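# Insert steel peg fully into block hole without moving block

## Task

Push the steel peg completely into the block's hole so it stays seated with no robot support, keep the block within 1.5 cm of its starting spot the whole time (moving it further ruins the attempt), then open the gripper and pull the arm away.

## Robot and tools

ROBOT. Two arms, left_arm and right_arm, each with six joints (waist, shoulder, elbow, wrist pitch, wrist yaw, wrist roll) and a two-finger gripper. The fingers point along the gripper's +z axis and close along its y axis. The reported end_effector_position is the spot between the finger pads, roughly 1 cm short of the fingertips.

FRAME. Every result has a state line `left_arm: …` | `right_arm: …` with each gripper's end_effector_position (metres) and end_effector_quat_wxyz, both in one scene frame. Its origin sits on the table surface midway between the arms; +z is up, +x reaches out over the table, and left_arm is on the +y side. The arm names do not match the left or right of any image. Printed hand positions can be off, more so when the arm is stretched far.

execute_actions. Argument actions is a list holding zero or one item. An empty list [] only reports the current state. An item with "rows" is a motion: rows is a list of 1 to 15 rows, and "steps" (1 to 15, default 15) sets how many control steps of 1/30 s it lasts; each row covers one step and the final row repeats to fill the rest. An item with only "steps" (up to 300) is a wait: no new command, it returns once that many steps have elapsed since the previous result, counting your thinking time. Optional "pictures" (boolean) turns the camera images on or off; they are included by default. A rejected call moves nothing.

ROW LAYOUT. One row is a single list of 14 numbers, each in [-1, 1], always covering both arms: left_arm waist, shoulder, elbow, wrist pitch, wrist yaw, wrist roll, opening, then the same seven for right_arm. The six joint values are offsets, not poses: they are measured from the joint angles in the latest result that printed them (before any such result in the scene, and for later calls within one reply, from where the arm is when the action begins), never from the previous row. Scale: 1.0 equals 1.202 rad for the waist, 1.258 shoulder, 1.238 elbow, 2.073 wrist pitch, 2.022 wrist yaw and wrist roll. Stated joint ranges (rad): waist -2.618 to 3.054, shoulder 0.000 to 3.142, elbow 0.000 to 3.142, wrist pitch -1.571 to 1.571, wrist yaw -1.571 to 1.571, wrist roll -2.094 to 2.094. A request more than 0.036 rad beyond a range end is refused; true ends may differ from the stated ones by up to 0.036 rad, and requests past them are clipped, reported as "joint sent to its limit" (possibly referring to an earlier, still running action). Absence of that line does not prove more travel exists.

OPENING. The seventh number per arm is an absolute setting, not an offset: +1 fully open, -1 closed. grip_measured reports the actual finger opening on that same scale; Joint positions gives it in metres (0.094 m fully open). Each gripper reading may carry a fixed error of about 1 mm. To hold something, command an opening below grip_measured: about 0.03 lower gives a firm grip, smaller differences a lighter one.

MOTION LIMITS. Each joint's target is kept within a set lead of its measured angle per step: 0.202 rad waist, 0.258 shoulder, 0.238 elbow, 0.573 wrist pitch, 0.522 wrist yaw and roll, so big offsets need several actions. If targets would move a gripper over 70 mm from where it is measured, they are scaled back. Zero offsets are not a pause: they pull the arm back to the reference angles, and an arm may sag under them. To keep an arm still, in a reply's first call send offsets that restore its desired angles, then zeros in later calls, increasing the correction if a joint keeps falling short.

BETWEEN CALLS. The simulation runs while you think and write; arms keep heading to the last row sent until they all nearly stop or a step is HELD. Fingers still opening or closing continue regardless.

RESULT LINES. Joint positions and Joint velocities list, per arm, the six joints (rad, rad/s) then the finger gap (m, m/s). "joint command not followed" means a clearance check altered or blocked joint targets on some steps; the rest of the row still ran. HELD marks steps on which your row was partly or wholly not sent. MOTOR HOT appears from 75 °C; OVER-TEMPERATURE FAULT reports an arm being stopped (at 90 °C for 10 s, and at 100 °C the arm and gripper go limp and drop). Holding loads, even while thinking, heats motors, so avoid long holds.

zoom_image. Arguments: camera ("cam_left_wrist" or "cam_right_wrist", both 504x504) and region [x0, y0, x1, y1] in pixels with (0, 0) top-left, at most 504 by 504. It returns a sharper view of part of that camera's latest image.

finished_scene. Argument scene: the number of the current scene. It ends the scene irreversibly and reports success; the peg must remain fully inserted afterwards. Replying without any tool call also ends things.

CAUTIONS. Do not shift the block more than 1.5 cm at any time; push gently along the hole axis. Keep objects on the table, avoid dropping or slamming the peg, avoid hard pushes, and never let the arms collide or press on each other. Loose objects may occasionally get nudged by outside disturbances. Once inserted, open the gripper and retract before finishing. Smooth, efficient moves are preferred.

Each tool is called after "Call:" as name(argument=value, ...), one argument or row to a line, values as JSON.

## Session

Call:
execute_actions(
  actions=[],
)

Scene clock: 0.00 s of 4600.00 s.
left_arm: end_effector_position=(+0.3485, +0.1899, +0.3482) grip_measured=+1.000 end_effector_quat_wxyz=(+0.676, -0.261, +0.635, -0.266) | right_arm: end_effector_position=(+0.3885, -0.0116, +0.2264) grip_measured=+1.000 end_effector_quat_wxyz=(+0.335, +0.323, +0.872, +0.152)
Joint positions: left_arm=[-1.049  1.09   0.769  0.408 -0.869 -0.699  0.094] | right_arm=[ 0.634  2.246  2.37  -1.095  0.485  1.378  0.094]
Joint velocities: left_arm=[-0.017 -0.007 -0.002 -0.007 -0.051 -0.037  0.   ] | right_arm=[ 0.007  0.017  0.007 -0.037  0.095 -0.037  0.   ]

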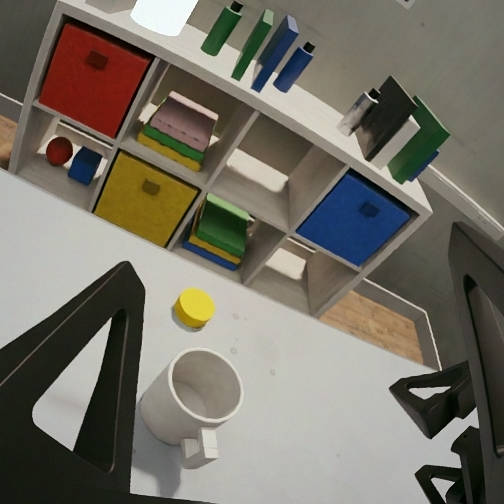

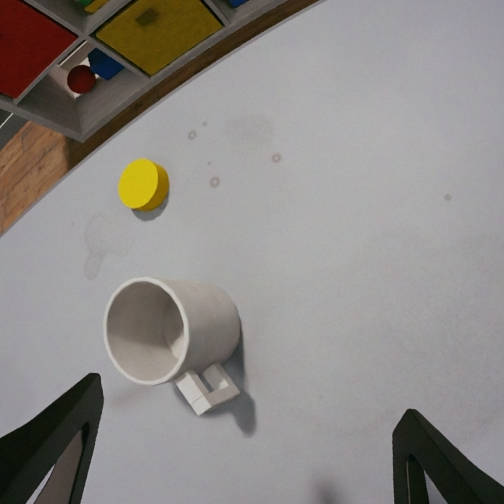

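Call:
execute_actions(
  actions=[
    {"rows":[[0.6,0.1,0.35,-0.8,0.43,0.346,1,-0.6,-0.82,-0.94,-0.07,-0.24,-0.68,1]]},
  ],
  pictures=false,
)

Call:
execute_actions(
  actions=[
    {"steps":60},
  ],
)

Scene clock: 20.30 s of 4600.00 s.
left_arm: end_effector_position=(+0.3447, +0.3237, +0.2133) grip_measured=+1.000 end_effector_quat_wxyz=(+0.300, +0.031, +0.953, +0.013) | right_arm: end_effector_position=(+0.2861, -0.3258, +0.2473) grip_measured=+1.000 end_effector_quat_wxyz=(+0.251, +0.115, +0.961, +0.028)
Joint positions: left_arm=[-0.334  1.23   1.189 -0.925 -0.087 -0.048  0.094] | right_arm=[-0.058  1.401  1.506 -1.169  0.068  0.35   0.094]
Joint velocities: left_arm=[ 0.032  0.017 -0.007 -2.278  0.462  0.286  0.   ] | right_arm=[-0.989 -2.278 -2.063 -0.11  -0.081 -1.883  0.   ]
Steps of this call (steps 1 to 90: nothing new was sent; then 16.80 s passed at rest; steps 91 to 105: all 15 steps of this action). Readings (joint positions):
91: left_arm=[-1.015 1.100 0.807 0.315 -0.790 -0.619] | right_arm=[0.619 2.218 2.329 -1.084 0.423 1.317]
92: left_arm=[-0.948 1.135 0.881 0.199 -0.684 -0.517] | right_arm=[0.598 2.174 2.261 -1.096 0.350 1.245]
94: left_arm=[-0.803 1.209 1.043 -0.021 -0.476 -0.333] | right_arm=[0.524 2.076 2.138 -1.126 0.251 1.111]
98: left_arm=[-0.525 1.231 1.186 -0.370 -0.215 -0.149] | right_arm=[0.322 1.857 1.916 -1.152 0.141 0.847]
105: the state above

Scene clock: 22.30 s of 4600.00 s.
left_arm: end_effector_position=(+0.2739, +0.3203, +0.1792) grip_measured=+1.000 end_effector_quat_wxyz=(+0.145, +0.066, +0.987, -0.005) | right_arm: end_effector_position=(+0.2076, -0.3340, +0.1931) grip_measured=+1.000 end_effector_quat_wxyz=(+0.167, -0.040, +0.985, +0.005)
Joint positions: left_arm=[-0.334  1.23   1.189 -1.239 -0.012 -0.004  0.094] | right_arm=[-0.092  1.216  1.223 -1.242  0.008  0.014  0.094]
Joint velocities: left_arm=[ 0.007  0.012  0.002  0.051  0.022 -0.022  0.   ] | right_arm=[-0.007  0.007  0.007 -0.037 -0.037  0.037  0.   ]
Steps of this call (steps 1 to 45: the robot went on to your last target; steps 46 to 60: nothing new was sent). Readings (joint positions):
1: left_arm=[-0.334 1.230 1.189 -0.995 -0.072 -0.039] | right_arm=[-0.083 1.323 1.433 -1.174 0.065 0.286]
2: left_arm=[-0.334 1.230 1.189 -1.051 -0.059 -0.032] | right_arm=[-0.092 1.253 1.363 -1.184 0.060 0.232]
4: left_arm=[-0.334 1.230 1.189 -1.127 -0.041 -0.021] | right_arm=[-0.092 1.180 1.273 -1.226 0.041 0.153]
8: left_arm=[-0.334 1.230 1.189 -1.200 -0.023 -0.011] | right_arm=[-0.092 1.204 1.226 -1.242 0.020 0.070]
60: the state above
All arms were judged still, so your last target was given up. Only a new action makes them travel on or press farther. Fingers that are still opening or closing keep moving.

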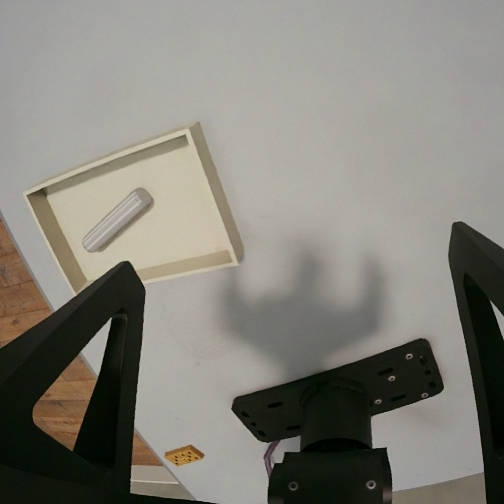

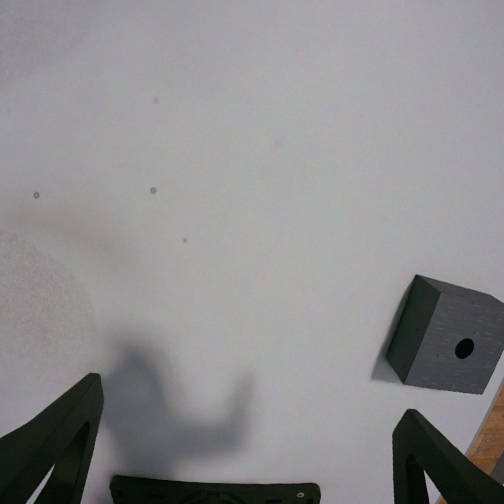

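Call:
execute_actions(
  actions=[
    {"rows":[[0.1,0.05,0.04,-0.01,0,0,1,-0.06,0.04,0.03,-0.01,0,0,1],[0.2,0.1,0.08,-0.02,0,0,1,-0.12,0.08,0.06,-0.02,0,0,1],[0.3,0.15,0.12,-0.03,0,0,1,-0.2,0.13,0.09,-0.03,0,0,1],[0.4,0.21,0.16,-0.05,0,0,1,-0.27,0.2,0.14,-0.05,0,0,1],[0.66,0.355,0.265,-0.08,0,0,1,-0.4,0.3,0.2,-0.08,0,0,1]]},
  ],
  pictures=false,
)

Call:
execute_actions(
  actions=[
    {"steps":15},
  ],
)

Scene clock: 54.60 s of 4600.00 s.
left_arm: end_effector_position=(+0.2616, +0.5519, +0.1374) grip_measured=+1.000 end_effector_quat_wxyz=(-0.007, -0.337, +0.941, +0.012) | right_arm: end_effector_position=(+0.2230, -0.4712, +0.1540) grip_measured=+1.000 end_effector_quat_wxyz=(+0.017, +0.202, +0.979, -0.011)
Joint positions: left_arm=[ 0.49   1.717  1.501 -1.359 -0.026 -0.003  0.094] | right_arm=[-0.581  1.613  1.452 -1.373  0.014  0.014  0.094]
Joint velocities: left_arm=[-0.002 -0.164  0.002 -0.271 -0.037 -0.037  0.   ] | right_arm=[ 0.022 -0.183  0.007 -0.066  0.022  0.007  0.   ]
Steps of this call (steps 1 to 90: nothing new was sent; then 28.80 s passed at rest; steps 91 to 105: all 15 steps of this action). Readings (joint positions):
91: left_arm=[-0.316 1.237 1.194 -1.244 -0.003 -0.002] | right_arm=[-0.102 1.220 1.225 -1.246 0.003 0.014]
92: left_arm=[-0.266 1.257 1.212 -1.259 0.006 -0.002] | right_arm=[-0.134 1.236 1.238 -1.257 -0.003 0.014]
94: left_arm=[-0.123 1.350 1.292 -1.290 0.005 -0.002] | right_arm=[-0.259 1.316 1.303 -1.289 -0.010 0.014]
98: left_arm=[0.152 1.634 1.500 -1.320 0.004 -0.002] | right_arm=[-0.518 1.570 1.452 -1.318 0.000 0.014]
105: the state above

Scene clock: 55.10 s of 4600.00 s.
left_arm: end_effector_position=(+0.2610, +0.5400, +0.1412) grip_measured=+1.000 end_effector_quat_wxyz=(-0.015, -0.325, +0.946, +0.007) | right_arm: end_effector_position=(+0.2180, -0.4691, +0.1566) grip_measured=+1.000 end_effector_quat_wxyz=(+0.011, +0.202, +0.979, -0.010)
Joint positions: left_arm=[ 0.463  1.704  1.501 -1.391 -0.022 -0.003  0.094] | right_arm=[-0.581  1.603  1.452 -1.394  0.014  0.014  0.094]
Joint velocities: left_arm=[ 0.012  0.002  0.007  0.022  0.007 -0.066  0.   ] | right_arm=[-0.012  0.002  0.012 -0.007 -0.007 -0.007  0.   ]
Steps of this call (steps 1 to 15: the robot went on to your last target). Readings (joint positions):
1: left_arm=[0.487 1.712 1.501 -1.367 -0.026 -0.003] | right_arm=[-0.581 1.608 1.452 -1.378 0.014 0.014]
2: left_arm=[0.480 1.708 1.501 -1.373 -0.026 -0.003] | right_arm=[-0.581 1.605 1.452 -1.382 0.014 0.014]
4: left_arm=[0.468 1.704 1.501 -1.381 -0.024 -0.003] | right_arm=[-0.581 1.603 1.452 -1.388 0.014 0.014]
8: left_arm=[0.463 1.704 1.501 -1.388 -0.022 -0.003] | right_arm=[-0.581 1.603 1.452 -1.392 0.014 0.014]
15: the state above

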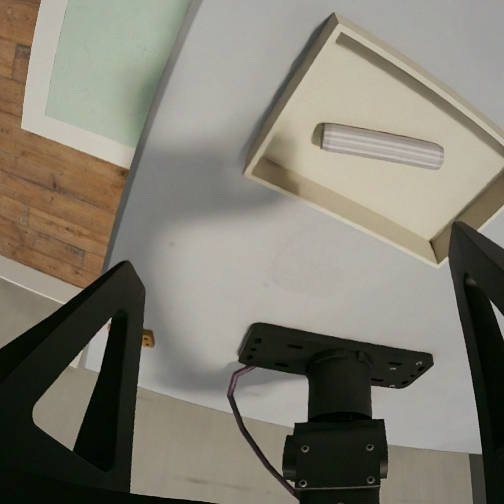

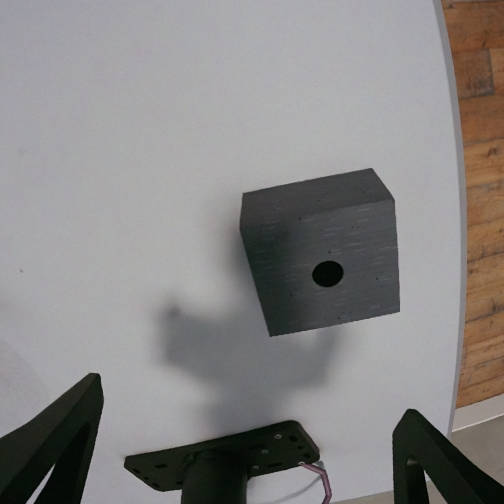

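Call:
execute_actions(
  actions=[
    {"rows":[[-0.03,0,-0.03,0.02,0,-0.1,0.6,0,0,0,0,0,0,1],[-0.06,0,-0.06,0.04,0,-0.2,0.5,0,0,0,0,0,0,1],[-0.09,0,-0.09,0.06,0,-0.3,0.4,0,0,0,0,0,0,1],[-0.12,0,-0.12,0.08,0,-0.4,0.3,0,0,0,0,0,0,1],[-0.15,0,-0.15,0.1,0,-0.5,0.2,0,0,0,0,0,0,1],[-0.175,-0.02,-0.2,0.13,0.012,-0.735,0.2,0,0,0,0,0,0,1]]},
  ],
  pictures=false,
)

Call:
execute_actions(
  actions=[
    {"steps":20},
  ],
)

Scene clock: 66.37 s of 4600.00 s.
left_arm: end_effector_position=(+0.2868, +0.4758, +0.0769) grip_measured=+0.203 end_effector_quat_wxyz=(+0.023, +0.759, -0.650, -0.008) | right_arm: end_effector_position=(+0.2179, -0.4690, +0.1565) grip_measured=+1.000 end_effector_quat_wxyz=(+0.011, +0.202, +0.979, -0.010)
Joint positions: left_arm=[ 0.247  1.704  1.243 -1.158  0.003 -1.283  0.057] | right_arm=[-0.581  1.603  1.452 -1.394  0.014  0.014  0.094]
Joint velocities: left_arm=[ 0.002 -0.007 -0.002  0.125 -0.022 -1.355 -0.   ] | right_arm=[-0.007 -0.007  0.012 -0.022  0.037 -0.007  0.   ]
Steps of this call (steps 1 to 15: the robot went on to your last target; steps 16 to 90: nothing new was sent; then 7.77 s passed at rest; steps 91 to 105: all 15 steps of this action). Readings (joint positions):
91: left_arm=[0.460 1.704 1.496 -1.386 -0.023 -0.036] | right_arm=[-0.581 1.603 1.452 -1.394 0.014 0.014]
92: left_arm=[0.449 1.704 1.483 -1.375 -0.025 -0.102] | right_arm=[-0.581 1.603 1.452 -1.394 0.014 0.014]
94: left_arm=[0.399 1.704 1.429 -1.330 -0.028 -0.296] | right_arm=[-0.581 1.603 1.452 -1.394 0.014 0.014]
98: left_arm=[0.261 1.704 1.274 -1.218 -0.009 -0.695] | right_arm=[-0.581 1.603 1.452 -1.394 0.014 0.014]
105: the state above

Scene clock: 67.03 s of 4600.00 s.
left_arm: end_effector_position=(+0.2919, +0.4782, +0.0767) grip_measured=+0.203 end_effector_quat_wxyz=(+0.012, +0.820, -0.572, -0.005) | right_arm: end_effector_position=(+0.2179, -0.4690, +0.1565) grip_measured=+1.000 end_effector_quat_wxyz=(+0.011, +0.202, +0.979, -0.010)
Joint positions: left_arm=[ 0.247  1.704  1.243 -1.135  0.003 -1.482  0.057] | right_arm=[-0.581  1.603  1.452 -1.394  0.014  0.014  0.094]
Joint velocities: left_arm=[-0.002 -0.007 -0.007 -0.007 -0.022 -0.037 -0.   ] | right_arm=[ 0.017  0.002  0.002  0.007 -0.022  0.022  0.   ]
Steps of this call (steps 1 to 20: the robot went on to your last target). Readings (joint positions):
1: left_arm=[0.247 1.704 1.243 -1.153 0.003 -1.324] | right_arm=[-0.581 1.603 1.452 -1.394 0.014 0.014]
2: left_arm=[0.247 1.704 1.243 -1.149 0.003 -1.356] | right_arm=[-0.581 1.603 1.452 -1.394 0.014 0.014]
4: left_arm=[0.247 1.704 1.243 -1.145 0.003 -1.402] | right_arm=[-0.581 1.603 1.452 -1.394 0.014 0.014]
8: left_arm=[0.247 1.704 1.243 -1.139 0.003 -1.451] | right_arm=[-0.581 1.603 1.452 -1.394 0.014 0.014]
20: the state above

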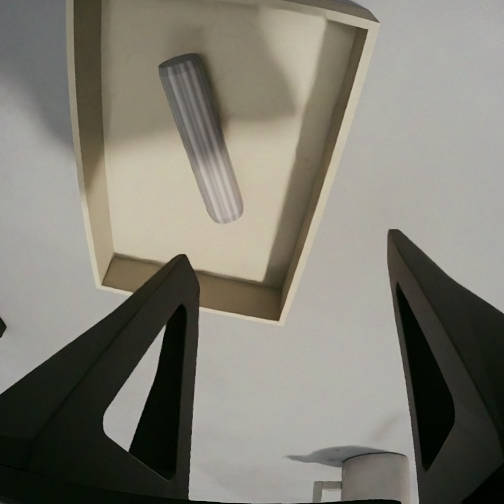

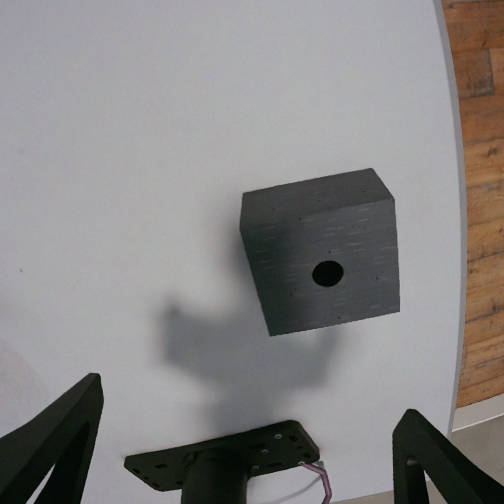

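Call:
execute_actions(
  actions=[
    {"rows":[[0,-0.04,-0.03,0.01,0,0,0,0,0,0,0,0,0,1],[0,-0.06,-0.06,0.02,0,0,0,0,0,0,0,0,0,1],[0,-0.08,-0.09,0.03,0,0,0,0,0,0,0,0,0,1],[0,-0.1,-0.12,0.045,0,0,0,0,0,0,0,0,0,1],[0,-0.1,-0.15,0.06,0,0,0,0,0,0,0,0,0,1],[0,-0.1,-0.175,0.075,0,-0.02,0,0,0,0,0,0,0,1]]},
  ],
  pictures=false,
)

Call:
execute_actions(
  actions=[
    {"steps":10},
  ],
)

Scene clock: 84.17 s of 4600.00 s.
left_arm: end_effector_position=(+0.2626, +0.4644, +0.0513) grip_measured=+0.003 end_effector_quat_wxyz=(+0.006, +0.829, -0.559, -0.002) | right_arm: end_effector_position=(+0.2179, -0.4690, +0.1565) grip_measured=+1.000 end_effector_quat_wxyz=(+0.011, +0.202, +0.979, -0.010)
Joint positions: left_arm=[ 0.247  1.598  1.024 -1.009  0.003 -1.513  0.047] | right_arm=[-0.581  1.603  1.452 -1.394  0.014  0.014  0.094]
Joint velocities: left_arm=[-0.002  0.007  0.002  0.139 -0.007 -0.007  0.001] | right_arm=[-0.002 -0.007  0.007  0.007 -0.037  0.051  0.   ]
Steps of this call (steps 1 to 15: the robot went on to your last target; steps 16 to 90: nothing new was sent; then 13.63 s passed at rest; steps 91 to 105: all 15 steps of this action). Readings (joint positions):
91: left_arm=[0.247 1.701 1.238 -1.130 0.003 -1.484] | right_arm=[-0.581 1.603 1.452 -1.394 0.014 0.014]
92: left_arm=[0.247 1.691 1.223 -1.119 0.003 -1.484] | right_arm=[-0.581 1.603 1.452 -1.394 0.014 0.014]
94: left_arm=[0.247 1.652 1.164 -1.092 0.003 -1.484] | right_arm=[-0.581 1.603 1.452 -1.394 0.014 0.014]
98: left_arm=[0.247 1.598 1.045 -1.051 0.003 -1.500] | right_arm=[-0.581 1.603 1.452 -1.394 0.014 0.014]
105: the state above

Scene clock: 84.50 s of 4600.00 s.
left_arm: end_effector_position=(+0.2656, +0.4658, +0.0513) grip_measured=+0.003 end_effector_quat_wxyz=(+0.000, +0.830, -0.558, +0.002) | right_arm: end_effector_position=(+0.2179, -0.4690, +0.1565) grip_measured=+1.000 end_effector_quat_wxyz=(+0.011, +0.202, +0.979, -0.010)
Joint positions: left_arm=[ 0.247  1.598  1.024 -0.995  0.003 -1.516  0.047] | right_arm=[-0.581  1.603  1.452 -1.394  0.014  0.014  0.094]
Joint velocities: left_arm=[ 0.002 -0.007 -0.002  0.066 -0.051  0.051  0.   ] | right_arm=[-0.007  0.007 -0.012 -0.051  0.066  0.022  0.   ]
Steps of this call (steps 1 to 10: the robot went on to your last target). Readings (joint positions):
1: left_arm=[0.247 1.598 1.024 -1.005 0.003 -1.514] | right_arm=[-0.581 1.603 1.452 -1.394 0.014 0.014]
2: left_arm=[0.247 1.598 1.024 -1.003 0.003 -1.514] | right_arm=[-0.581 1.603 1.452 -1.394 0.014 0.014]
4: left_arm=[0.247 1.598 1.024 -0.999 0.003 -1.515] | right_arm=[-0.581 1.603 1.452 -1.394 0.014 0.014]
8: left_arm=[0.247 1.598 1.024 -0.996 0.003 -1.516] | right_arm=[-0.581 1.603 1.452 -1.394 0.014 0.014]
10: the state above

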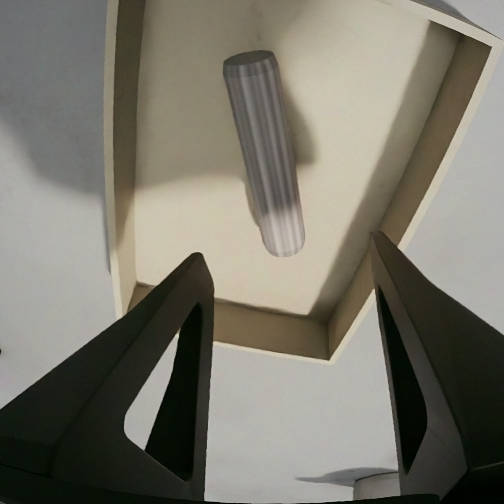

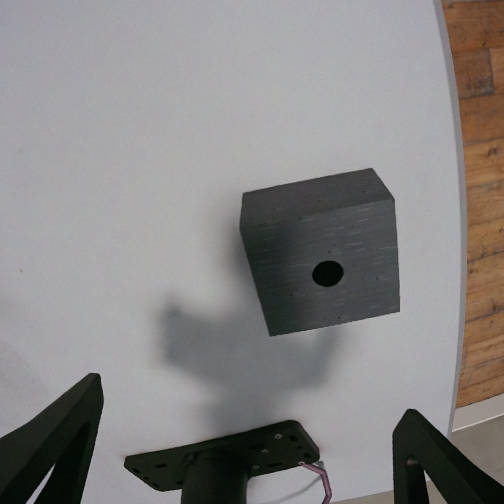

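Call:
execute_actions(
  actions=[
    {"rows":[[0,0,-0.015,0.015,0,-0.01,-0.1,0,0,0,0,0,0,1],[0,0,-0.025,0.03,0,-0.02,-0.1,0,0,0,0,0,0,1],[0,0.005,-0.035,0.045,0,-0.03,-0.1,0,0,0,0,0,0,1],[0,0.01,-0.045,0.06,0,-0.03,-0.1,0,0,0,0,0,0,1],[0,0.015,-0.055,0.07,0,-0.03,-0.1,0,0,0,0,0,0,1],[0,0.02,-0.065,0.07,0,-0.03,-0.1,0,0,0,0,0,0,1],[0,0.025,-0.075,0.07,0,-0.03,-0.1,0,0,0,0,0,0,1]]},
  ],
  pictures=false,
)

Call:
execute_actions(
  actions=[
    {"steps":10},
  ],
)

Scene clock: 96.13 s of 4600.00 s.
left_arm: end_effector_position=(+0.2627, +0.4644, +0.0236) grip_measured=-0.097 end_effector_quat_wxyz=(-0.001, +0.844, -0.536, +0.003) | right_arm: end_effector_position=(+0.2179, -0.4690, +0.1565) grip_measured=+1.000 end_effector_quat_wxyz=(+0.011, +0.202, +0.979, -0.010)
Joint positions: left_arm=[ 0.247  1.625  0.933 -0.873  0.003 -1.569  0.042] | right_arm=[-0.581  1.603  1.452 -1.394  0.014  0.014  0.094]
Joint velocities: left_arm=[-0.002 -0.017  0.007  0.125  0.007 -0.11   0.   ] | right_arm=[-0.012 -0.012 -0.002 -0.037  0.007  0.007  0.   ]
Steps of this call (steps 1 to 30: the robot went on to your last target; steps 31 to 90: nothing new was sent; then 8.13 s passed at rest; steps 91 to 105: all 15 steps of this action). Readings (joint positions):
91: left_arm=[0.247 1.598 1.022 -0.992 0.003 -1.519] | right_arm=[-0.581 1.603 1.452 -1.394 0.014 0.014]
92: left_arm=[0.247 1.598 1.018 -0.983 0.003 -1.525] | right_arm=[-0.581 1.603 1.452 -1.394 0.014 0.014]
94: left_arm=[0.247 1.598 0.999 -0.953 0.003 -1.541] | right_arm=[-0.581 1.603 1.452 -1.394 0.014 0.014]
98: left_arm=[0.247 1.609 0.952 -0.898 0.003 -1.559] | right_arm=[-0.581 1.603 1.452 -1.394 0.014 0.014]
105: the state above

Scene clock: 96.47 s of 4600.00 s.
left_arm: end_effector_position=(+0.2647, +0.4654, +0.0236) grip_measured=-0.097 end_effector_quat_wxyz=(-0.005, +0.845, -0.535, +0.005) | right_arm: end_effector_position=(+0.2179, -0.4690, +0.1565) grip_measured=+1.000 end_effector_quat_wxyz=(+0.011, +0.202, +0.979, -0.010)
Joint positions: left_arm=[ 0.247  1.625  0.933 -0.865  0.003 -1.571  0.042] | right_arm=[-0.581  1.603  1.452 -1.394  0.014  0.014  0.094]
Joint velocities: left_arm=[-0.007 -0.002  0.002  0.066 -0.007  0.007  0.001] | right_arm=[-0.017  0.002 -0.007  0.037  0.066  0.081  0.   ]
Steps of this call (steps 1 to 10: the robot went on to your last target). Readings (joint positions):
1: left_arm=[0.247 1.625 0.933 -0.871 0.003 -1.569] | right_arm=[-0.581 1.603 1.452 -1.394 0.014 0.014]
2: left_arm=[0.247 1.625 0.933 -0.870 0.003 -1.570] | right_arm=[-0.581 1.603 1.452 -1.394 0.014 0.014]
4: left_arm=[0.247 1.625 0.933 -0.868 0.003 -1.571] | right_arm=[-0.581 1.603 1.452 -1.394 0.014 0.014]
8: left_arm=[0.247 1.625 0.933 -0.865 0.003 -1.571] | right_arm=[-0.581 1.603 1.452 -1.394 0.014 0.014]
10: the state above

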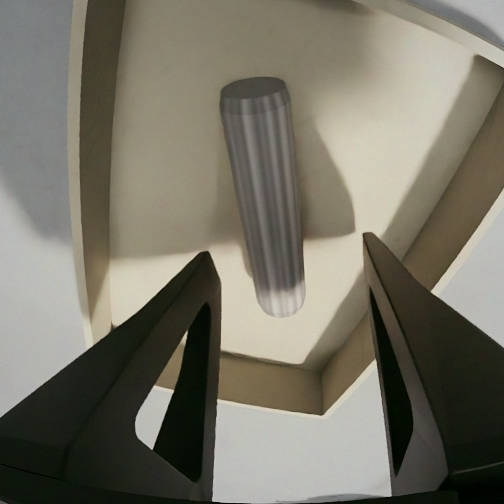

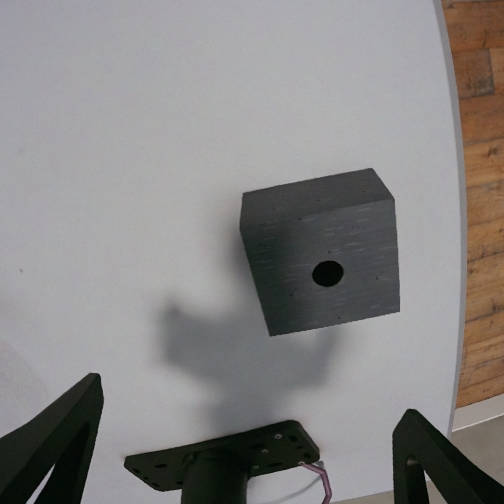

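Call:
execute_actions(
  actions=[
    {"rows":[[0,0.01,0,0,0,0,-0.1,0,0,0,0,0,0,1],[0,0.02,0,0,0,0,-0.15,0,0,0,0,0,0,1],[0,0.027,0,0,0,0,-0.2,0,0,0,0,0,0,1],[0,0.027,0,0,0,0,-0.25,0,0,0,0,0,0,1],[0,0.027,0,0,0,0,-0.3,0,0,0,0,0,0,1],[0,0.027,0,0,0,0,-0.35,0,0,0,0,0,0,1],[0,0.027,0,0,0,0,-0.4,0,0,0,0,0,0,1],[0,0.027,0,0,0,0,-0.45,0,0,0,0,0,0,1],[0,0.027,0,0,0,0,-0.5,0,0,0,0,0,0,1],[0,0.027,0,0,0,0,-0.55,0,0,0,0,0,0,1],[0,0.027,0,0,0,0,-0.58,0,0,0,0,0,0,1],[0,0.027,0,0,0,0,-0.61,0,0,0,0,0,0,1],[0,0.027,0,0,0,0,-0.64,0,0,0,0,0,0,1],[0,0.027,0,0,0,0,-0.67,0,0,0,0,0,0,1],[0,0.027,0,0,0,0,-0.7,0,0,0,0,0,0,1]]},
  ],
  pictures=false,
)

Call:
execute_actions(
  actions=[
    {"steps":10},
  ],
)

Scene clock: 108.67 s of 4600.00 s.
left_arm: end_effector_position=(+0.2626, +0.4643, +0.0173) grip_measured=-0.680 end_effector_quat_wxyz=(+0.006, +0.845, -0.535, -0.002) | right_arm: end_effector_position=(+0.2179, -0.4690, +0.1565) grip_measured=+1.000 end_effector_quat_wxyz=(+0.011, +0.202, +0.979, -0.010)
Joint positions: left_arm=[ 0.247  1.651  0.933 -0.864  0.003 -1.571  0.015] | right_arm=[-0.581  1.603  1.452 -1.394  0.014  0.014  0.094]
Joint velocities: left_arm=[-0.017  0.002 -0.007  0.066  0.007 -0.051 -0.018] | right_arm=[-0.017 -0.007 -0.007 -0.037 -0.081  0.022  0.   ]
Steps of this call (steps 1 to 15: the robot went on to your last target; steps 16 to 90: nothing new was sent; then 8.70 s passed at rest; steps 91 to 105: all 15 steps of this action). Readings (joint positions):
91: left_arm=[0.247 1.625 0.933 -0.864 0.003 -1.571] | right_arm=[-0.581 1.603 1.452 -1.394 0.014 0.014]
92: left_arm=[0.247 1.627 0.933 -0.864 0.003 -1.571] | right_arm=[-0.581 1.603 1.452 -1.394 0.014 0.014]
94: left_arm=[0.247 1.636 0.933 -0.864 0.003 -1.571] | right_arm=[-0.581 1.603 1.452 -1.394 0.014 0.014]
98: left_arm=[0.247 1.651 0.933 -0.864 0.003 -1.571] | right_arm=[-0.581 1.603 1.452 -1.394 0.014 0.014]
105: the state above

Scene clock: 109.00 s of 4600.00 s.
left_arm: end_effector_position=(+0.2626, +0.4643, +0.0173) grip_measured=-0.686 end_effector_quat_wxyz=(+0.006, +0.845, -0.535, -0.002) | right_arm: end_effector_position=(+0.2179, -0.4690, +0.1565) grip_measured=+1.000 end_effector_quat_wxyz=(+0.011, +0.202, +0.979, -0.010)
Joint positions: left_arm=[ 0.247  1.651  0.933 -0.864  0.003 -1.571  0.015] | right_arm=[-0.581  1.603  1.452 -1.394  0.014  0.014  0.094]
Joint velocities: left_arm=[-0.022  0.007  0.012 -0.037  0.007 -0.037  0.002] | right_arm=[ 0.002  0.007  0.002 -0.022  0.022 -0.037  0.   ]
Steps of this call (steps 1 to 10: the robot went on to your last target). Readings (joint positions):
1: left_arm=[0.247 1.651 0.933 -0.864 0.003 -1.571] | right_arm=[-0.581 1.603 1.452 -1.394 0.014 0.014]
2: left_arm=[0.247 1.651 0.933 -0.864 0.003 -1.571] | right_arm=[-0.581 1.603 1.452 -1.394 0.014 0.014]
4: left_arm=[0.247 1.651 0.933 -0.864 0.003 -1.571] | right_arm=[-0.581 1.603 1.452 -1.394 0.014 0.014]
8: left_arm=[0.247 1.651 0.933 -0.864 0.003 -1.571] | right_arm=[-0.581 1.603 1.452 -1.394 0.014 0.014]
10: the state above

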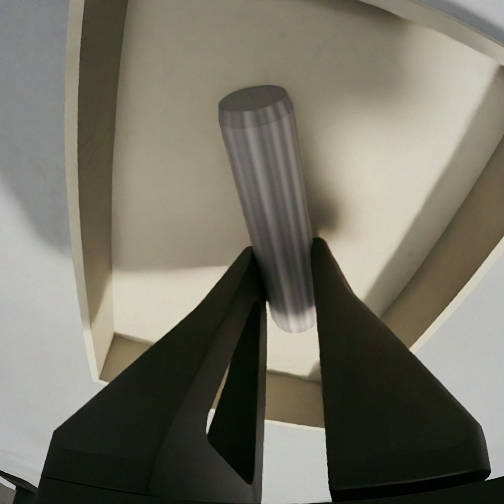

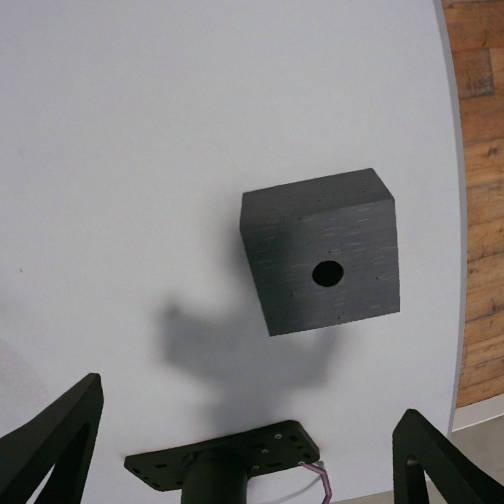

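Call:
execute_actions(
  actions=[
    {"rows":[[0,0,0,0,0,0,-0.73,0,0,0,0,0,0,1],[0,0,0,0,0,0,-0.73,0,0,0,0,0,0,1],[0,0,0,0,0,0,-0.73,0,0,0,0,0,0,1],[0,-0.02,0.015,-0.015,0,0,-0.73,0,0,0,0,0,0,1],[0,-0.03,0.03,-0.03,0,0,-0.73,0,0,0,0,0,0,1],[0,-0.04,0.045,-0.045,0,0,-0.73,0,0,0,0,0,0,1],[0,-0.05,0.06,-0.06,0,0,-0.73,0,0,0,0,0,0,1],[0,-0.06,0.08,-0.075,0,0,-0.73,0,0,0,0,0,0,1],[0,-0.07,0.1,-0.09,0,0,-0.73,0,0,0,0,0,0,1],[0,-0.08,0.12,-0.1,0,0,-0.73,0,0,0,0,0,0,1],[0,-0.09,0.14,-0.11,0,0,-0.73,0,0,0,0,0,0,1],[0,-0.1,0.16,-0.12,0,0,-0.73,0,0,0,0,0,0,1],[0,-0.11,0.18,-0.12,0,0,-0.73,0,0,0,0,0,0,1]]},
  ],
  pictures=false,
)

Call:
execute_actions(
  actions=[
    {"rows":[[-0.03,0,0,0,0,0.03,-0.73,0,0,0,0,0,0.05,1],[-0.07,0,0,0,0,0.07,-0.73,0,0,0,0,0,0.1,1],[-0.12,0,0,0,0,0.12,-0.73,0,0,0,0,0,0.2,1],[-0.18,0,0,0,0,0.18,-0.73,0,0,0,0,0,0.3,1],[-0.8,0,0,0.1,0,0.78,-0.73,0,0,0,0,0,0.915,1]]},
  ],
)

Call:
execute_actions(
  actions=[
    {"steps":15},
  ],
  pictures=false,
)

Scene clock: 137.93 s of 4600.00 s.
left_arm: end_effector_position=(+0.2851, +0.4747, +0.0900) grip_measured=-0.701 end_effector_quat_wxyz=(-0.043, +0.844, -0.534, +0.030) | right_arm: end_effector_position=(+0.2179, -0.4690, +0.1565) grip_measured=+1.000 end_effector_quat_wxyz=(+0.011, +0.202, +0.979, -0.010)
Joint positions: left_arm=[ 0.247  1.545  1.124 -1.046  0.004 -1.571  0.014] | right_arm=[-0.581  1.603  1.452 -1.394  0.014  0.014  0.094]
Joint velocities: left_arm=[-0.002 -0.369  0.457 -0.125 -0.007 -0.037  0.   ] | right_arm=[-0.002 -0.007  0.022  0.007  0.022 -0.066  0.   ]
Steps of this call (steps 1 to 15: the robot went on to your last target; steps 16 to 90: nothing new was sent; then 25.43 s passed at rest; steps 91 to 105: all 15 steps of this action). Readings (joint positions):
91: left_arm=[0.247 1.651 0.933 -0.864 0.003 -1.571] | right_arm=[-0.581 1.603 1.452 -1.394 0.014 0.014]
92: left_arm=[0.247 1.651 0.933 -0.864 0.003 -1.571] | right_arm=[-0.581 1.603 1.452 -1.394 0.014 0.014]
94: left_arm=[0.247 1.651 0.933 -0.865 0.003 -1.571] | right_arm=[-0.581 1.603 1.452 -1.394 0.014 0.014]
98: left_arm=[0.247 1.640 0.961 -0.922 0.004 -1.571] | right_arm=[-0.581 1.603 1.452 -1.394 0.014 0.014]
105: the state above

Scene clock: 138.43 s of 4600.00 s.
left_arm: end_effector_position=(+0.3272, +0.2075, +0.0973) grip_measured=-0.702 end_effector_quat_wxyz=(+0.134, +0.039, +0.988, -0.061) | right_arm: end_effector_position=(+0.2179, -0.4690, +0.1565) grip_measured=+1.000 end_effector_quat_wxyz=(+0.015, +0.749, +0.662, -0.001)
Joint positions: left_arm=[-0.641  1.55   1.121 -0.847  0.005 -0.368  0.014] | right_arm=[-0.581  1.603  1.452 -1.394  0.014  1.302  0.094]
Joint velocities: left_arm=[-1.853 -0.022 -0.002  0.022  0.227  2.498  0.   ] | right_arm=[-0.007 -0.007 -0.007 -0.037  0.007  2.777  0.   ]
Steps of this call (steps 1 to 15: all 15 steps of this action). Readings (joint positions):
1: left_arm=[0.243 1.537 1.133 -1.044 0.003 -1.563] | right_arm=[-0.581 1.603 1.452 -1.394 0.014 0.028]
2: left_arm=[0.230 1.534 1.133 -1.041 0.000 -1.541] | right_arm=[-0.581 1.603 1.452 -1.394 0.014 0.059]
4: left_arm=[0.157 1.539 1.129 -1.041 -0.008 -1.451] | right_arm=[-0.581 1.603 1.452 -1.394 0.014 0.211]
8: left_arm=[-0.120 1.549 1.121 -0.930 -0.008 -1.060] | right_arm=[-0.581 1.603 1.452 -1.394 0.014 0.608]
15: the state above

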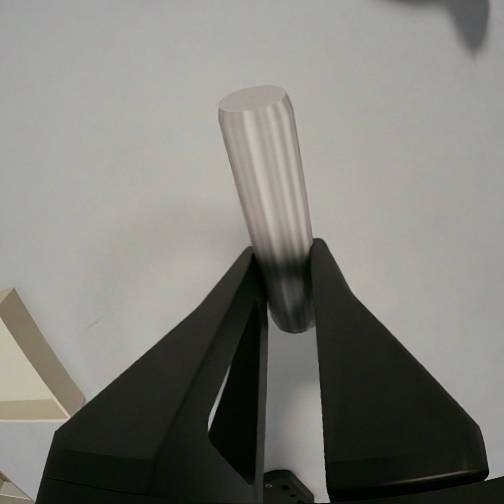

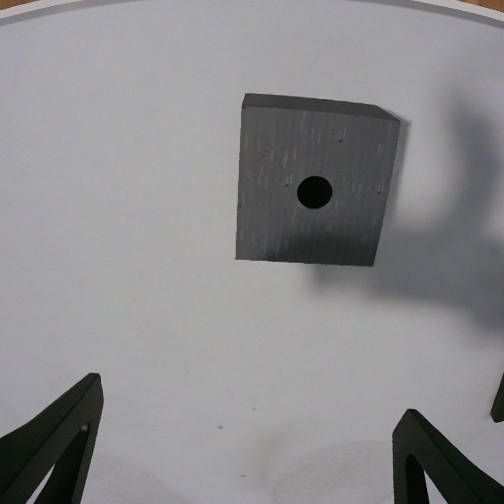

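Scene clock: 138.93 s of 4600.00 s.
left_arm: end_effector_position=(+0.3144, +0.1824, +0.0975) grip_measured=-0.702 end_effector_quat_wxyz=(+0.140, +0.252, +0.956, -0.047) | right_arm: end_effector_position=(+0.2179, -0.4690, +0.1565) grip_measured=+1.000 end_effector_quat_wxyz=(+0.014, +0.897, +0.441, +0.003)
Joint positions: left_arm=[-0.72   1.55   1.121 -0.845  0.015 -0.012  0.014] | right_arm=[-0.581  1.603  1.452 -1.394  0.014  1.834  0.094]
Joint velocities: left_arm=[ 0.002 -0.007 -0.017 -0.081 -0.037  0.095  0.001] | right_arm=[-0.007  0.002 -0.012  0.007  0.051  0.066  0.   ]
Steps of this call (steps 1 to 15: the robot went on to your last target). Readings (joint positions):
1: left_arm=[-0.694 1.550 1.121 -0.845 0.016 -0.292] | right_arm=[-0.581 1.603 1.452 -1.394 0.014 1.401]
2: left_arm=[-0.726 1.550 1.121 -0.845 0.026 -0.231] | right_arm=[-0.581 1.603 1.452 -1.394 0.014 1.491]
4: left_arm=[-0.740 1.550 1.121 -0.845 0.031 -0.145] | right_arm=[-0.581 1.603 1.452 -1.394 0.014 1.623]
8: left_arm=[-0.722 1.550 1.121 -0.845 0.020 -0.059] | right_arm=[-0.581 1.603 1.452 -1.394 0.014 1.760]
15: the state above

Call:
execute_actions(
  actions=[
    {"rows":[[-0.04,0,0,0.05,0,0.006,-0.73,0,0,0,0,0,0.01,1],[-0.09,0,0,0.12,0,0.006,-0.73,0,0,0,0,0,0.01,1],[-0.15,0,0,0.2,0,0.006,-0.73,0,0,0,0,0,0.01,1],[-0.21,0,-0.03,0.3,0,0.006,-0.73,0,0,0,0,0,0.01,1],[-0.27,0,-0.06,0.4,0,0.006,-0.73,0,0,0,0,0,0.01,1],[-0.33,0,-0.09,0.5,0,0.006,-0.73,0,0,0,0,0,0.01,1],[-0.39,0,-0.12,0.6,0,0.006,-0.73,0,0,0,0,0,0.01,1],[-0.45,0,-0.15,0.7,0,0.006,-0.73,0,0,0,0,0,0.01,1],[-0.5,0,-0.18,0.7,0,0.006,-0.73,0,0,0,0,0,0.01,1],[-0.56,0,-0.2,0.75,-0.01,0.006,-0.73,0,0,0,0,0,0.01,1]]},
  ],
  pictures=false,
)

Call:
execute_actions(
  actions=[
    {"steps":25},
  ],
  pictures=false,
)

Scene clock: 149.27 s of 4600.00 s.
left_arm: end_effector_position=(+0.2052, -0.0641, +0.1357) grip_measured=-0.702 end_effector_quat_wxyz=(+0.396, +0.485, +0.734, -0.263) | right_arm: end_effector_position=(+0.2179, -0.4690, +0.1565) grip_measured=+1.000 end_effector_quat_wxyz=(+0.014, +0.901, +0.433, +0.003)
Joint positions: left_arm=[-1.358  1.566  0.87   0.116  0.005  0.     0.014] | right_arm=[-0.581  1.603  1.452 -1.394  0.014  1.853  0.094]
Joint velocities: left_arm=[-0.755  0.066 -0.217  1.766  0.11  -0.007 -0.   ] | right_arm=[-0.007  0.002  0.002 -0.051 -0.007 -0.007  0.   ]
Steps of this call (steps 1 to 30: the robot went on to your last target; steps 31 to 90: nothing new was sent; then 6.83 s passed at rest; steps 91 to 105: all 15 steps of this action). Readings (joint positions):
91: left_arm=[-0.725 1.550 1.120 -0.838 0.012 0.001] | right_arm=[-0.581 1.603 1.452 -1.394 0.014 1.853]
92: left_arm=[-0.742 1.550 1.117 -0.812 0.005 0.000] | right_arm=[-0.581 1.603 1.452 -1.394 0.014 1.853]
94: left_arm=[-0.813 1.551 1.106 -0.708 -0.003 0.000] | right_arm=[-0.581 1.603 1.452 -1.394 0.014 1.853]
98: left_arm=[-1.011 1.551 1.031 -0.388 -0.006 0.000] | right_arm=[-0.581 1.603 1.452 -1.394 0.014 1.853]
105: the state above

Scene clock: 150.10 s of 4600.00 s.
left_arm: end_effector_position=(+0.2032, -0.1078, +0.2582) grip_measured=-0.702 end_effector_quat_wxyz=(+0.569, +0.411, +0.595, -0.393) | right_arm: end_effector_position=(+0.2179, -0.4690, +0.1565) grip_measured=+1.000 end_effector_quat_wxyz=(+0.014, +0.901, +0.433, +0.003)
Joint positions: left_arm=[-1.397  1.567  0.862  0.66   0.007  0.     0.014] | right_arm=[-0.581  1.603  1.452 -1.394  0.014  1.853  0.094]
Joint velocities: left_arm=[ 0.002 -0.007 -0.007  0.022 -0.007  0.007 -0.001] | right_arm=[-0.002  0.022  0.012 -0.081  0.051  0.007  0.   ]
Steps of this call (steps 1 to 25: the robot went on to your last target). Readings (joint positions):
1: left_arm=[-1.378 1.567 0.865 0.178 0.009 0.000] | right_arm=[-0.581 1.603 1.452 -1.394 0.014 1.853]
2: left_arm=[-1.390 1.567 0.862 0.239 0.011 0.000] | right_arm=[-0.581 1.603 1.452 -1.394 0.014 1.853]
4: left_arm=[-1.397 1.567 0.862 0.362 0.011 0.000] | right_arm=[-0.581 1.603 1.452 -1.394 0.014 1.853]
8: left_arm=[-1.397 1.567 0.862 0.554 0.007 0.000] | right_arm=[-0.581 1.603 1.452 -1.394 0.014 1.853]
25: the state above

Call:
execute_actions(
  actions=[
    {"rows":[[0,0.03,0,0.05,0,0,-0.73,0.02,0.01,0.03,-0.01,0,0,0.3],[0,0.07,0,0.08,0,0,-0.73,0.05,0.02,0.06,-0.02,0,0,0.3],[0,0.12,0,0.12,0,0,-0.73,0.09,0.04,0.09,-0.03,0,0,0.3],[0,0.17,0,0.16,0,0,-0.73,0.14,0.06,0.12,-0.04,0,0,0.3],[0,0.22,0,0.2,0,0,-0.73,0.2,0.08,0.16,-0.05,0,0,0.3],[0,0.27,0,0.24,0,0,-0.73,0.26,0.1,0.2,-0.06,0,0,0.3],[0,0.32,0,0.28,0,0,-0.73,0.32,0.12,0.24,-0.07,0,0,0.3],[0,0.37,0,0.32,0,0,-0.73,0.38,0.14,0.28,-0.08,0,0,0.3],[0,0.42,0,0.35,0,0,-0.73,0.44,0.16,0.31,-0.085,0,0,0.3],[0,0.46,0,0.38,0,0,-0.73,0.5,0.17,0.33,-0.085,0,0,0.3],[0,0.5,0,0.4,0,0,-0.73,0.56,0.185,0.345,-0.085,0,0,0.3],[0,0.53,0,0.4,0,0,-0.73,0.62,0.185,0.345,-0.085,0,0,0.3],[0,0.55,0,0.4,0,0,-0.73,0.68,0.185,0.345,-0.085,0,0,0.3],[0,0.565,0,0.4,0,0,-0.73,0.74,0.185,0.345,-0.085,0,0,0.3],[0,0.575,0.005,0.4,0,0,-0.73,0.86,0.185,0.345,-0.085,-0.007,0,0.3]]},
  ],
  pictures=false,
)

Call:
execute_actions(
  actions=[
    {"steps":20},
  ],
)

Scene clock: 167.07 s of 4600.00 s.
left_arm: end_effector_position=(+0.2175, -0.1450, +0.0481) grip_measured=-0.702 end_effector_quat_wxyz=(+0.542, +0.427, +0.619, -0.375) | right_arm: end_effector_position=(+0.2827, -0.2130, +0.1893) grip_measured=+0.302 end_effector_quat_wxyz=(+0.029, +0.656, +0.753, +0.042)
Joint positions: left_arm=[-1.397  2.297  0.855  1.311  0.007  0.     0.014] | right_arm=[ 0.233  1.84   1.853 -1.484  0.017  1.853  0.061]
Joint velocities: left_arm=[-0.007  0.711 -0.095  0.432 -0.022  0.037  0.001] | right_arm=[ 2.054  0.105 -0.012 -0.168 -0.125  0.007  0.   ]
joint sent to its limit (right arm) — the command would take joint 4 (wrist pitch) past its lower limit, so that joint was sent only as far as its limit.
Steps of this call (steps 1 to 30: the robot went on to your last target; steps 31 to 90: nothing new was sent; then 13.47 s passed at rest; steps 91 to 105: all 15 steps of this action). Readings (joint positions):
91: left_arm=[-1.397 1.571 0.862 0.670 0.007 0.000] | right_arm=[-0.580 1.603 1.452 -1.395 0.014 1.853]
92: left_arm=[-1.397 1.586 0.862 0.696 0.007 0.000] | right_arm=[-0.571 1.607 1.461 -1.402 0.016 1.853]
94: left_arm=[-1.397 1.651 0.862 0.793 0.007 0.000] | right_arm=[-0.519 1.632 1.514 -1.429 0.021 1.853]
98: left_arm=[-1.397 1.904 0.862 1.042 0.007 0.000] | right_arm=[-0.274 1.730 1.700 -1.471 0.026 1.853]
105: the state above

Scene clock: 167.73 s of 4600.00 s.
left_arm: end_effector_position=(+0.2175, -0.1449, +0.0631) grip_measured=-0.702 end_effector_quat_wxyz=(+0.571, +0.409, +0.592, -0.394) | right_arm: end_effector_position=(+0.2296, -0.1467, +0.1870) grip_measured=+0.302 end_effector_quat_wxyz=(+0.002, +0.567, +0.823, +0.024)
Joint positions: left_arm=[-1.397  2.328  0.851  1.44   0.007  0.     0.014] | right_arm=[ 0.458  1.844  1.853 -1.533 -0.012  1.853  0.061]
Joint velocities: left_arm=[-0.002  0.007 -0.017 -0.037  0.007  0.007  0.001] | right_arm=[ 0.007 -0.012  0.002  0.051 -0.066 -0.022  0.   ]
joint sent to its limit (right arm) — the command would take joint 4 (wrist pitch) past its lower limit, so that joint was sent only as far as its limit.
Steps of this call (steps 1 to 20: the robot went on to your last target). Readings (joint positions):
1: left_arm=[-1.397 2.316 0.853 1.321 0.007 0.000] | right_arm=[0.307 1.843 1.853 -1.487 0.014 1.853]
2: left_arm=[-1.397 2.326 0.851 1.330 0.007 0.000] | right_arm=[0.375 1.844 1.853 -1.490 0.008 1.853]
4: left_arm=[-1.397 2.328 0.851 1.354 0.007 0.000] | right_arm=[0.468 1.844 1.853 -1.499 -0.012 1.853]
8: left_arm=[-1.397 2.328 0.851 1.413 0.007 0.000] | right_arm=[0.476 1.844 1.853 -1.520 -0.020 1.853]
20: the state above

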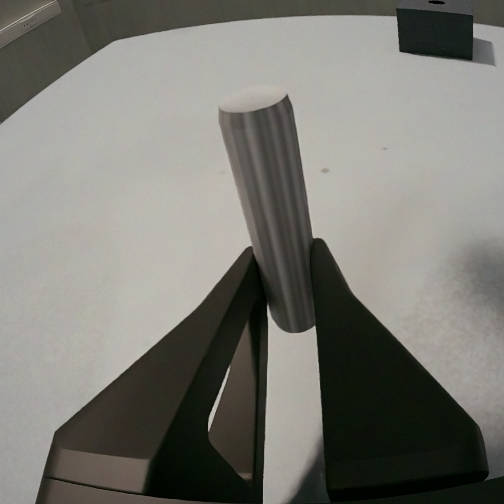

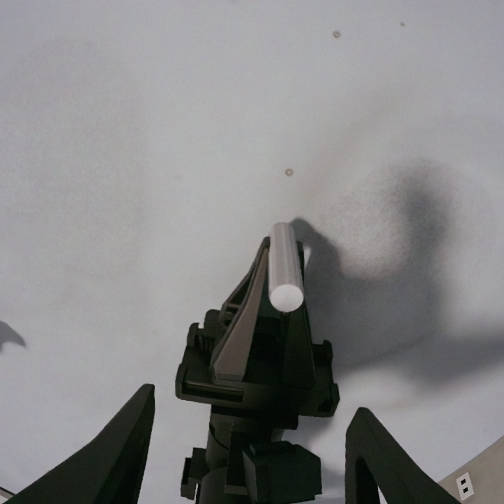

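Call:
execute_actions(
  actions=[
    {"rows":[[0,-0.02,0.01,0.03,0,0,-0.73,0.01,-0.01,-0.02,0.01,0.01,0,0.1],[0,-0.02,0.01,0.04,0,0,-0.73,0.017,-0.02,-0.04,0.02,0.01,0,0.1],[0,-0.02,0.01,0.04,0,0,-0.73,0.017,-0.03,-0.07,0.035,0.01,0,0.1],[0,-0.02,0.01,0.04,0,0,-0.73,0.017,-0.03,-0.1,0.05,0.01,0,0.1],[0,-0.02,0.01,0.04,0,0,-0.73,0.017,-0.03,-0.13,0.065,0.01,0,0.1],[0,-0.02,0.01,0.04,0,0,-0.73,0.017,-0.03,-0.16,0.075,0.01,0,0.1],[0,-0.02,0.01,0.04,0,0,-0.73,0.017,-0.03,-0.185,0.085,0.01,0,0.1]]},
  ],
  pictures=false,
)

Call:
execute_actions(
  actions=[
    {"steps":15},
  ],
)

Scene clock: 187.70 s of 4600.00 s.
left_arm: end_effector_position=(+0.2175, -0.1450, +0.0715) grip_measured=-0.702 end_effector_quat_wxyz=(+0.581, +0.402, +0.583, -0.401) | right_arm: end_effector_position=(+0.2218, -0.1492, +0.1437) grip_measured=+0.102 end_effector_quat_wxyz=(+0.001, +0.563, +0.826, +0.011)
Joint positions: left_arm=[-1.397  2.328  0.851  1.474  0.007  0.     0.014] | right_arm=[ 0.469  1.811  1.639 -1.378 -0.005  1.853  0.052]
Joint velocities: left_arm=[ 0.007 -0.007 -0.002 -0.095 -0.095 -0.007 -0.001] | right_arm=[-0.017  0.002  0.002  0.139 -0.022  0.007  0.   ]
joint sent to its limit (right arm) — the command would take joint 4 (wrist pitch) past its lower limit, so that joint was sent only as far as its limit.
Steps of this call (steps 1 to 15: the robot went on to your last target; steps 16 to 90: nothing new was sent; then 16.47 s passed at rest; steps 91 to 105: all 15 steps of this action). Readings (joint positions):
91: left_arm=[-1.397 2.328 0.851 1.442 0.007 0.000] | right_arm=[0.458 1.844 1.853 -1.533 -0.011 1.853]
92: left_arm=[-1.397 2.328 0.851 1.446 0.007 0.000] | right_arm=[0.458 1.841 1.848 -1.525 -0.009 1.853]
94: left_arm=[-1.397 2.328 0.851 1.456 0.007 0.000] | right_arm=[0.463 1.824 1.807 -1.492 -0.006 1.853]
98: left_arm=[-1.397 2.328 0.851 1.468 0.007 0.000] | right_arm=[0.469 1.803 1.681 -1.426 -0.006 1.853]
105: the state above

Scene clock: 188.20 s of 4600.00 s.
left_arm: end_effector_position=(+0.2175, -0.1450, +0.0717) grip_measured=-0.702 end_effector_quat_wxyz=(+0.581, +0.402, +0.582, -0.401) | right_arm: end_effector_position=(+0.2248, -0.1470, +0.1438) grip_measured=+0.102 end_effector_quat_wxyz=(+0.003, +0.563, +0.826, +0.018)
Joint positions: left_arm=[-1.397  2.328  0.851  1.474  0.007  0.     0.014] | right_arm=[ 0.469  1.811  1.639 -1.363 -0.005  1.853  0.052]
Joint velocities: left_arm=[-0.007  0.007 -0.007 -0.095 -0.037 -0.022 -0.   ] | right_arm=[-0.017  0.007  0.017  0.022  0.022  0.007  0.001]
Steps of this call (steps 1 to 15: the robot went on to your last target). Readings (joint positions):
1: left_arm=[-1.397 2.328 0.851 1.474 0.007 0.000] | right_arm=[0.469 1.811 1.639 -1.374 -0.005 1.853]
2: left_arm=[-1.397 2.328 0.851 1.474 0.007 0.000] | right_arm=[0.469 1.811 1.639 -1.372 -0.005 1.853]
4: left_arm=[-1.397 2.328 0.851 1.474 0.007 0.000] | right_arm=[0.469 1.811 1.639 -1.368 -0.005 1.853]
8: left_arm=[-1.397 2.328 0.851 1.474 0.007 0.000] | right_arm=[0.469 1.811 1.639 -1.365 -0.005 1.853]
15: the state above

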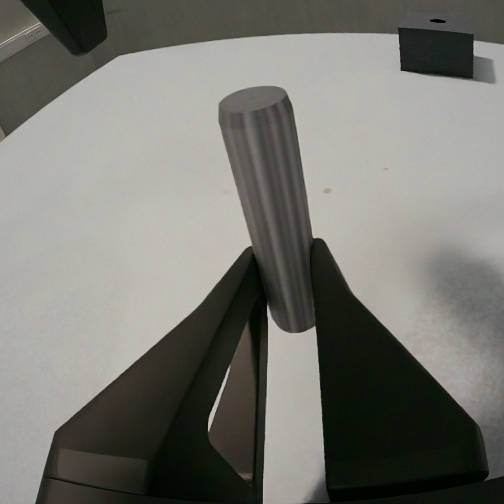

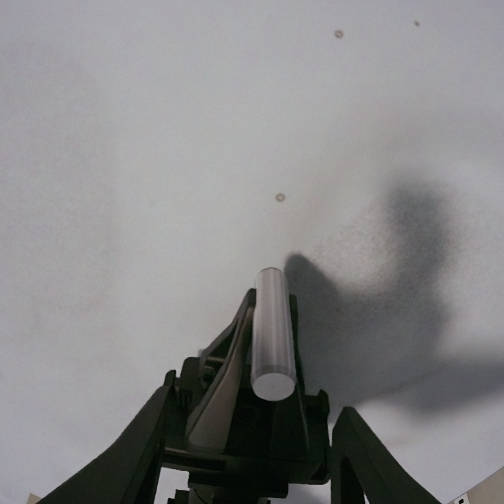

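Call:
execute_actions(
  actions=[
    {"rows":[[0,-0.02,0.01,0.024,0,0,-0.73,0.01,0.005,-0.02,0.01,0.004,0,0.1],[0,-0.02,0.01,0.024,0,0,-0.73,0.02,0.01,-0.04,0.02,0.004,0,0.1],[0,-0.02,0.01,0.024,0,0,-0.73,0.02,0.01,-0.06,0.03,0.004,0,0.1],[0,-0.02,0.01,0.024,0,0,-0.73,0.02,0.01,-0.082,0.033,0.004,0,0.1]]},
  ],
  pictures=false,
)

Call:
execute_actions(
  actions=[
    {"steps":10},
  ],
)

Scene clock: 201.13 s of 4600.00 s.
left_arm: end_effector_position=(+0.2175, -0.1450, +0.0721) grip_measured=-0.702 end_effector_quat_wxyz=(+0.582, +0.402, +0.582, -0.402) | right_arm: end_effector_position=(+0.2169, -0.1462, +0.1193) grip_measured=+0.102 end_effector_quat_wxyz=(-0.002, +0.556, +0.831, +0.001)
Joint positions: left_arm=[-1.397  2.328  0.851  1.476  0.007  0.     0.014] | right_arm=[ 0.486  1.821  1.554 -1.303 -0.004  1.853  0.052]
Joint velocities: left_arm=[-0.002  0.002 -0.007  0.11  -0.007  0.007 -0.001] | right_arm=[-0.007  0.017  0.007 -0.007  0.037 -0.081  0.001]
Steps of this call (steps 1 to 15: the robot went on to your last target; steps 16 to 90: nothing new was sent; then 9.43 s passed at rest; steps 91 to 105: all 15 steps of this action). Readings (joint positions):
91: left_arm=[-1.397 2.328 0.851 1.474 0.007 0.000] | right_arm=[0.469 1.811 1.639 -1.361 -0.005 1.853]
92: left_arm=[-1.397 2.328 0.851 1.475 0.007 0.000] | right_arm=[0.471 1.811 1.634 -1.354 -0.004 1.853]
94: left_arm=[-1.397 2.328 0.851 1.475 0.007 0.000] | right_arm=[0.477 1.811 1.607 -1.330 -0.004 1.853]
98: left_arm=[-1.397 2.328 0.851 1.475 0.007 0.000] | right_arm=[0.486 1.819 1.557 -1.316 -0.004 1.853]
105: the state above

Scene clock: 201.47 s of 4600.00 s.
left_arm: end_effector_position=(+0.2175, -0.1450, +0.0721) grip_measured=-0.702 end_effector_quat_wxyz=(+0.582, +0.402, +0.582, -0.402) | right_arm: end_effector_position=(+0.2175, -0.1457, +0.1193) grip_measured=+0.102 end_effector_quat_wxyz=(-0.001, +0.556, +0.831, +0.003)
Joint positions: left_arm=[-1.397  2.328  0.851  1.476  0.007  0.     0.014] | right_arm=[ 0.486  1.821  1.554 -1.3   -0.004  1.853  0.052]
Joint velocities: left_arm=[-0.012 -0.017  0.002 -0.007  0.007 -0.037  0.001] | right_arm=[ 0.012  0.007  0.002  0.051 -0.022 -0.081  0.   ]
Steps of this call (steps 1 to 10: the robot went on to your last target). Readings (joint positions):
1: left_arm=[-1.397 2.328 0.851 1.476 0.007 0.000] | right_arm=[0.486 1.821 1.554 -1.303 -0.004 1.853]
2: left_arm=[-1.397 2.328 0.851 1.476 0.007 0.000] | right_arm=[0.486 1.821 1.554 -1.302 -0.004 1.853]
4: left_arm=[-1.397 2.328 0.851 1.476 0.007 0.000] | right_arm=[0.486 1.821 1.554 -1.301 -0.004 1.853]
8: left_arm=[-1.397 2.328 0.851 1.476 0.007 0.000] | right_arm=[0.486 1.821 1.554 -1.300 -0.004 1.853]
10: the state above

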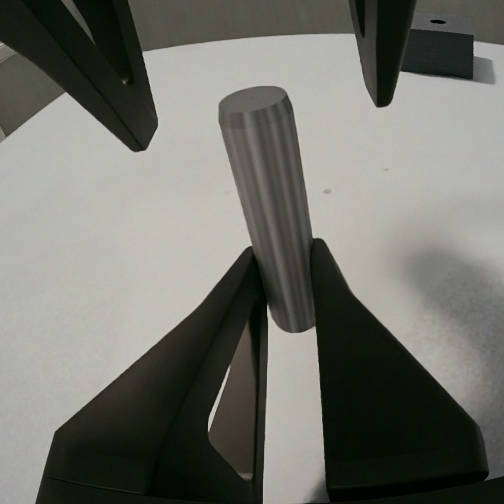

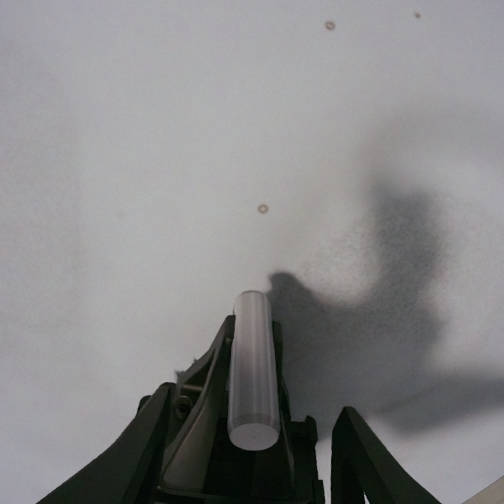

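Call:
execute_actions(
  actions=[
    {"rows":[[0,-0.02,0.01,0.023,0,0,-0.73,0.013,0.005,-0.025,0.01,0.004,0,0],[0,-0.02,0.01,0.023,0,0,-0.73,0.013,0.007,-0.04,0.02,0.004,0,-0.1],[0,-0.02,0.01,0.023,0,0,-0.73,0.013,0.007,-0.05,0.027,0.004,0,-0.2],[0,-0.02,0.01,0.023,0,0,-0.73,0.013,0.007,-0.05,0.027,0.004,0,-0.3],[0,-0.02,0.01,0.023,0,0,-0.73,0.013,0.007,-0.05,0.027,0.004,0,-0.4],[0,-0.02,0.01,0.023,0,0,-0.73,0.013,0.007,-0.05,0.027,0.004,0,-0.55]]},
  ],
  pictures=false,
)

Call:
execute_actions(
  actions=[
    {"steps":10},
  ],
)

Scene clock: 212.27 s of 4600.00 s.
left_arm: end_effector_position=(+0.2175, -0.1450, +0.0721) grip_measured=-0.702 end_effector_quat_wxyz=(+0.582, +0.402, +0.582, -0.402) | right_arm: end_effector_position=(+0.2172, -0.1433, +0.1089) grip_measured=-0.548 end_effector_quat_wxyz=(-0.000, +0.554, +0.833, +0.006)
Joint positions: left_arm=[-1.397  2.328  0.851  1.476  0.007  0.     0.014] | right_arm=[ 0.492  1.821  1.513 -1.252 -0.004  1.853  0.021]
Joint velocities: left_arm=[ 0.002  0.007 -0.002  0.022  0.022  0.007 -0.   ] | right_arm=[-0.007  0.007  0.002  0.007  0.007  0.007 -0.001]
Steps of this call (steps 1 to 15: the robot went on to your last target; steps 16 to 90: nothing new was sent; then 7.30 s passed at rest; steps 91 to 105: all 15 steps of this action). Readings (joint positions):
91: left_arm=[-1.397 2.328 0.851 1.476 0.007 0.000] | right_arm=[0.486 1.821 1.554 -1.299 -0.004 1.853]
92: left_arm=[-1.397 2.328 0.851 1.476 0.007 0.000] | right_arm=[0.487 1.821 1.550 -1.291 -0.004 1.853]
94: left_arm=[-1.397 2.328 0.851 1.476 0.007 0.000] | right_arm=[0.490 1.821 1.532 -1.274 -0.004 1.853]
98: left_arm=[-1.397 2.328 0.851 1.476 0.007 0.000] | right_arm=[0.492 1.821 1.513 -1.263 -0.004 1.853]
105: the state above

Scene clock: 212.60 s of 4600.00 s.
left_arm: end_effector_position=(+0.2175, -0.1450, +0.0721) grip_measured=-0.702 end_effector_quat_wxyz=(+0.582, +0.402, +0.582, -0.402) | right_arm: end_effector_position=(+0.2176, -0.1430, +0.1089) grip_measured=-0.548 end_effector_quat_wxyz=(-0.000, +0.554, +0.833, +0.007)
Joint positions: left_arm=[-1.397  2.328  0.851  1.476  0.007  0.     0.014] | right_arm=[ 0.492  1.821  1.513 -1.25  -0.004  1.853  0.021]
Joint velocities: left_arm=[-0.012  0.002 -0.017 -0.051  0.022 -0.007  0.001] | right_arm=[ 0.012 -0.007 -0.007 -0.022 -0.095  0.007  0.   ]
Steps of this call (steps 1 to 10: the robot went on to your last target). Readings (joint positions):
1: left_arm=[-1.397 2.328 0.851 1.476 0.007 0.000] | right_arm=[0.492 1.821 1.513 -1.252 -0.004 1.853]
2: left_arm=[-1.397 2.328 0.851 1.476 0.007 0.000] | right_arm=[0.492 1.821 1.513 -1.251 -0.004 1.853]
4: left_arm=[-1.397 2.328 0.851 1.476 0.007 0.000] | right_arm=[0.492 1.821 1.513 -1.250 -0.004 1.853]
8: left_arm=[-1.397 2.328 0.851 1.476 0.007 0.000] | right_arm=[0.492 1.821 1.513 -1.250 -0.004 1.853]
10: the state above

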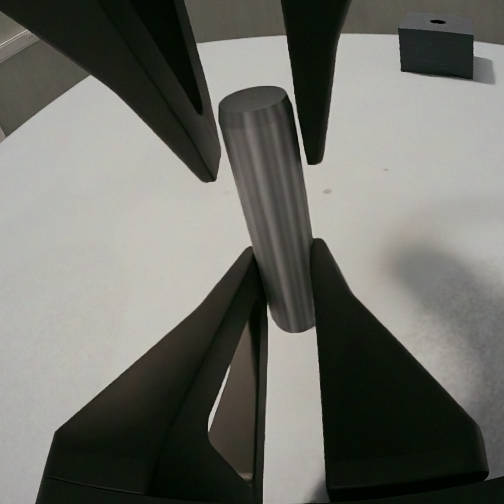

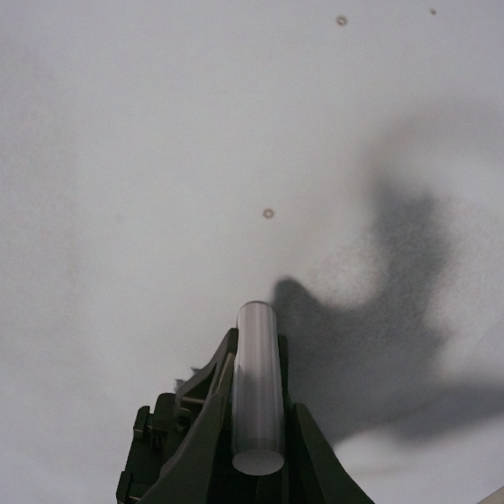

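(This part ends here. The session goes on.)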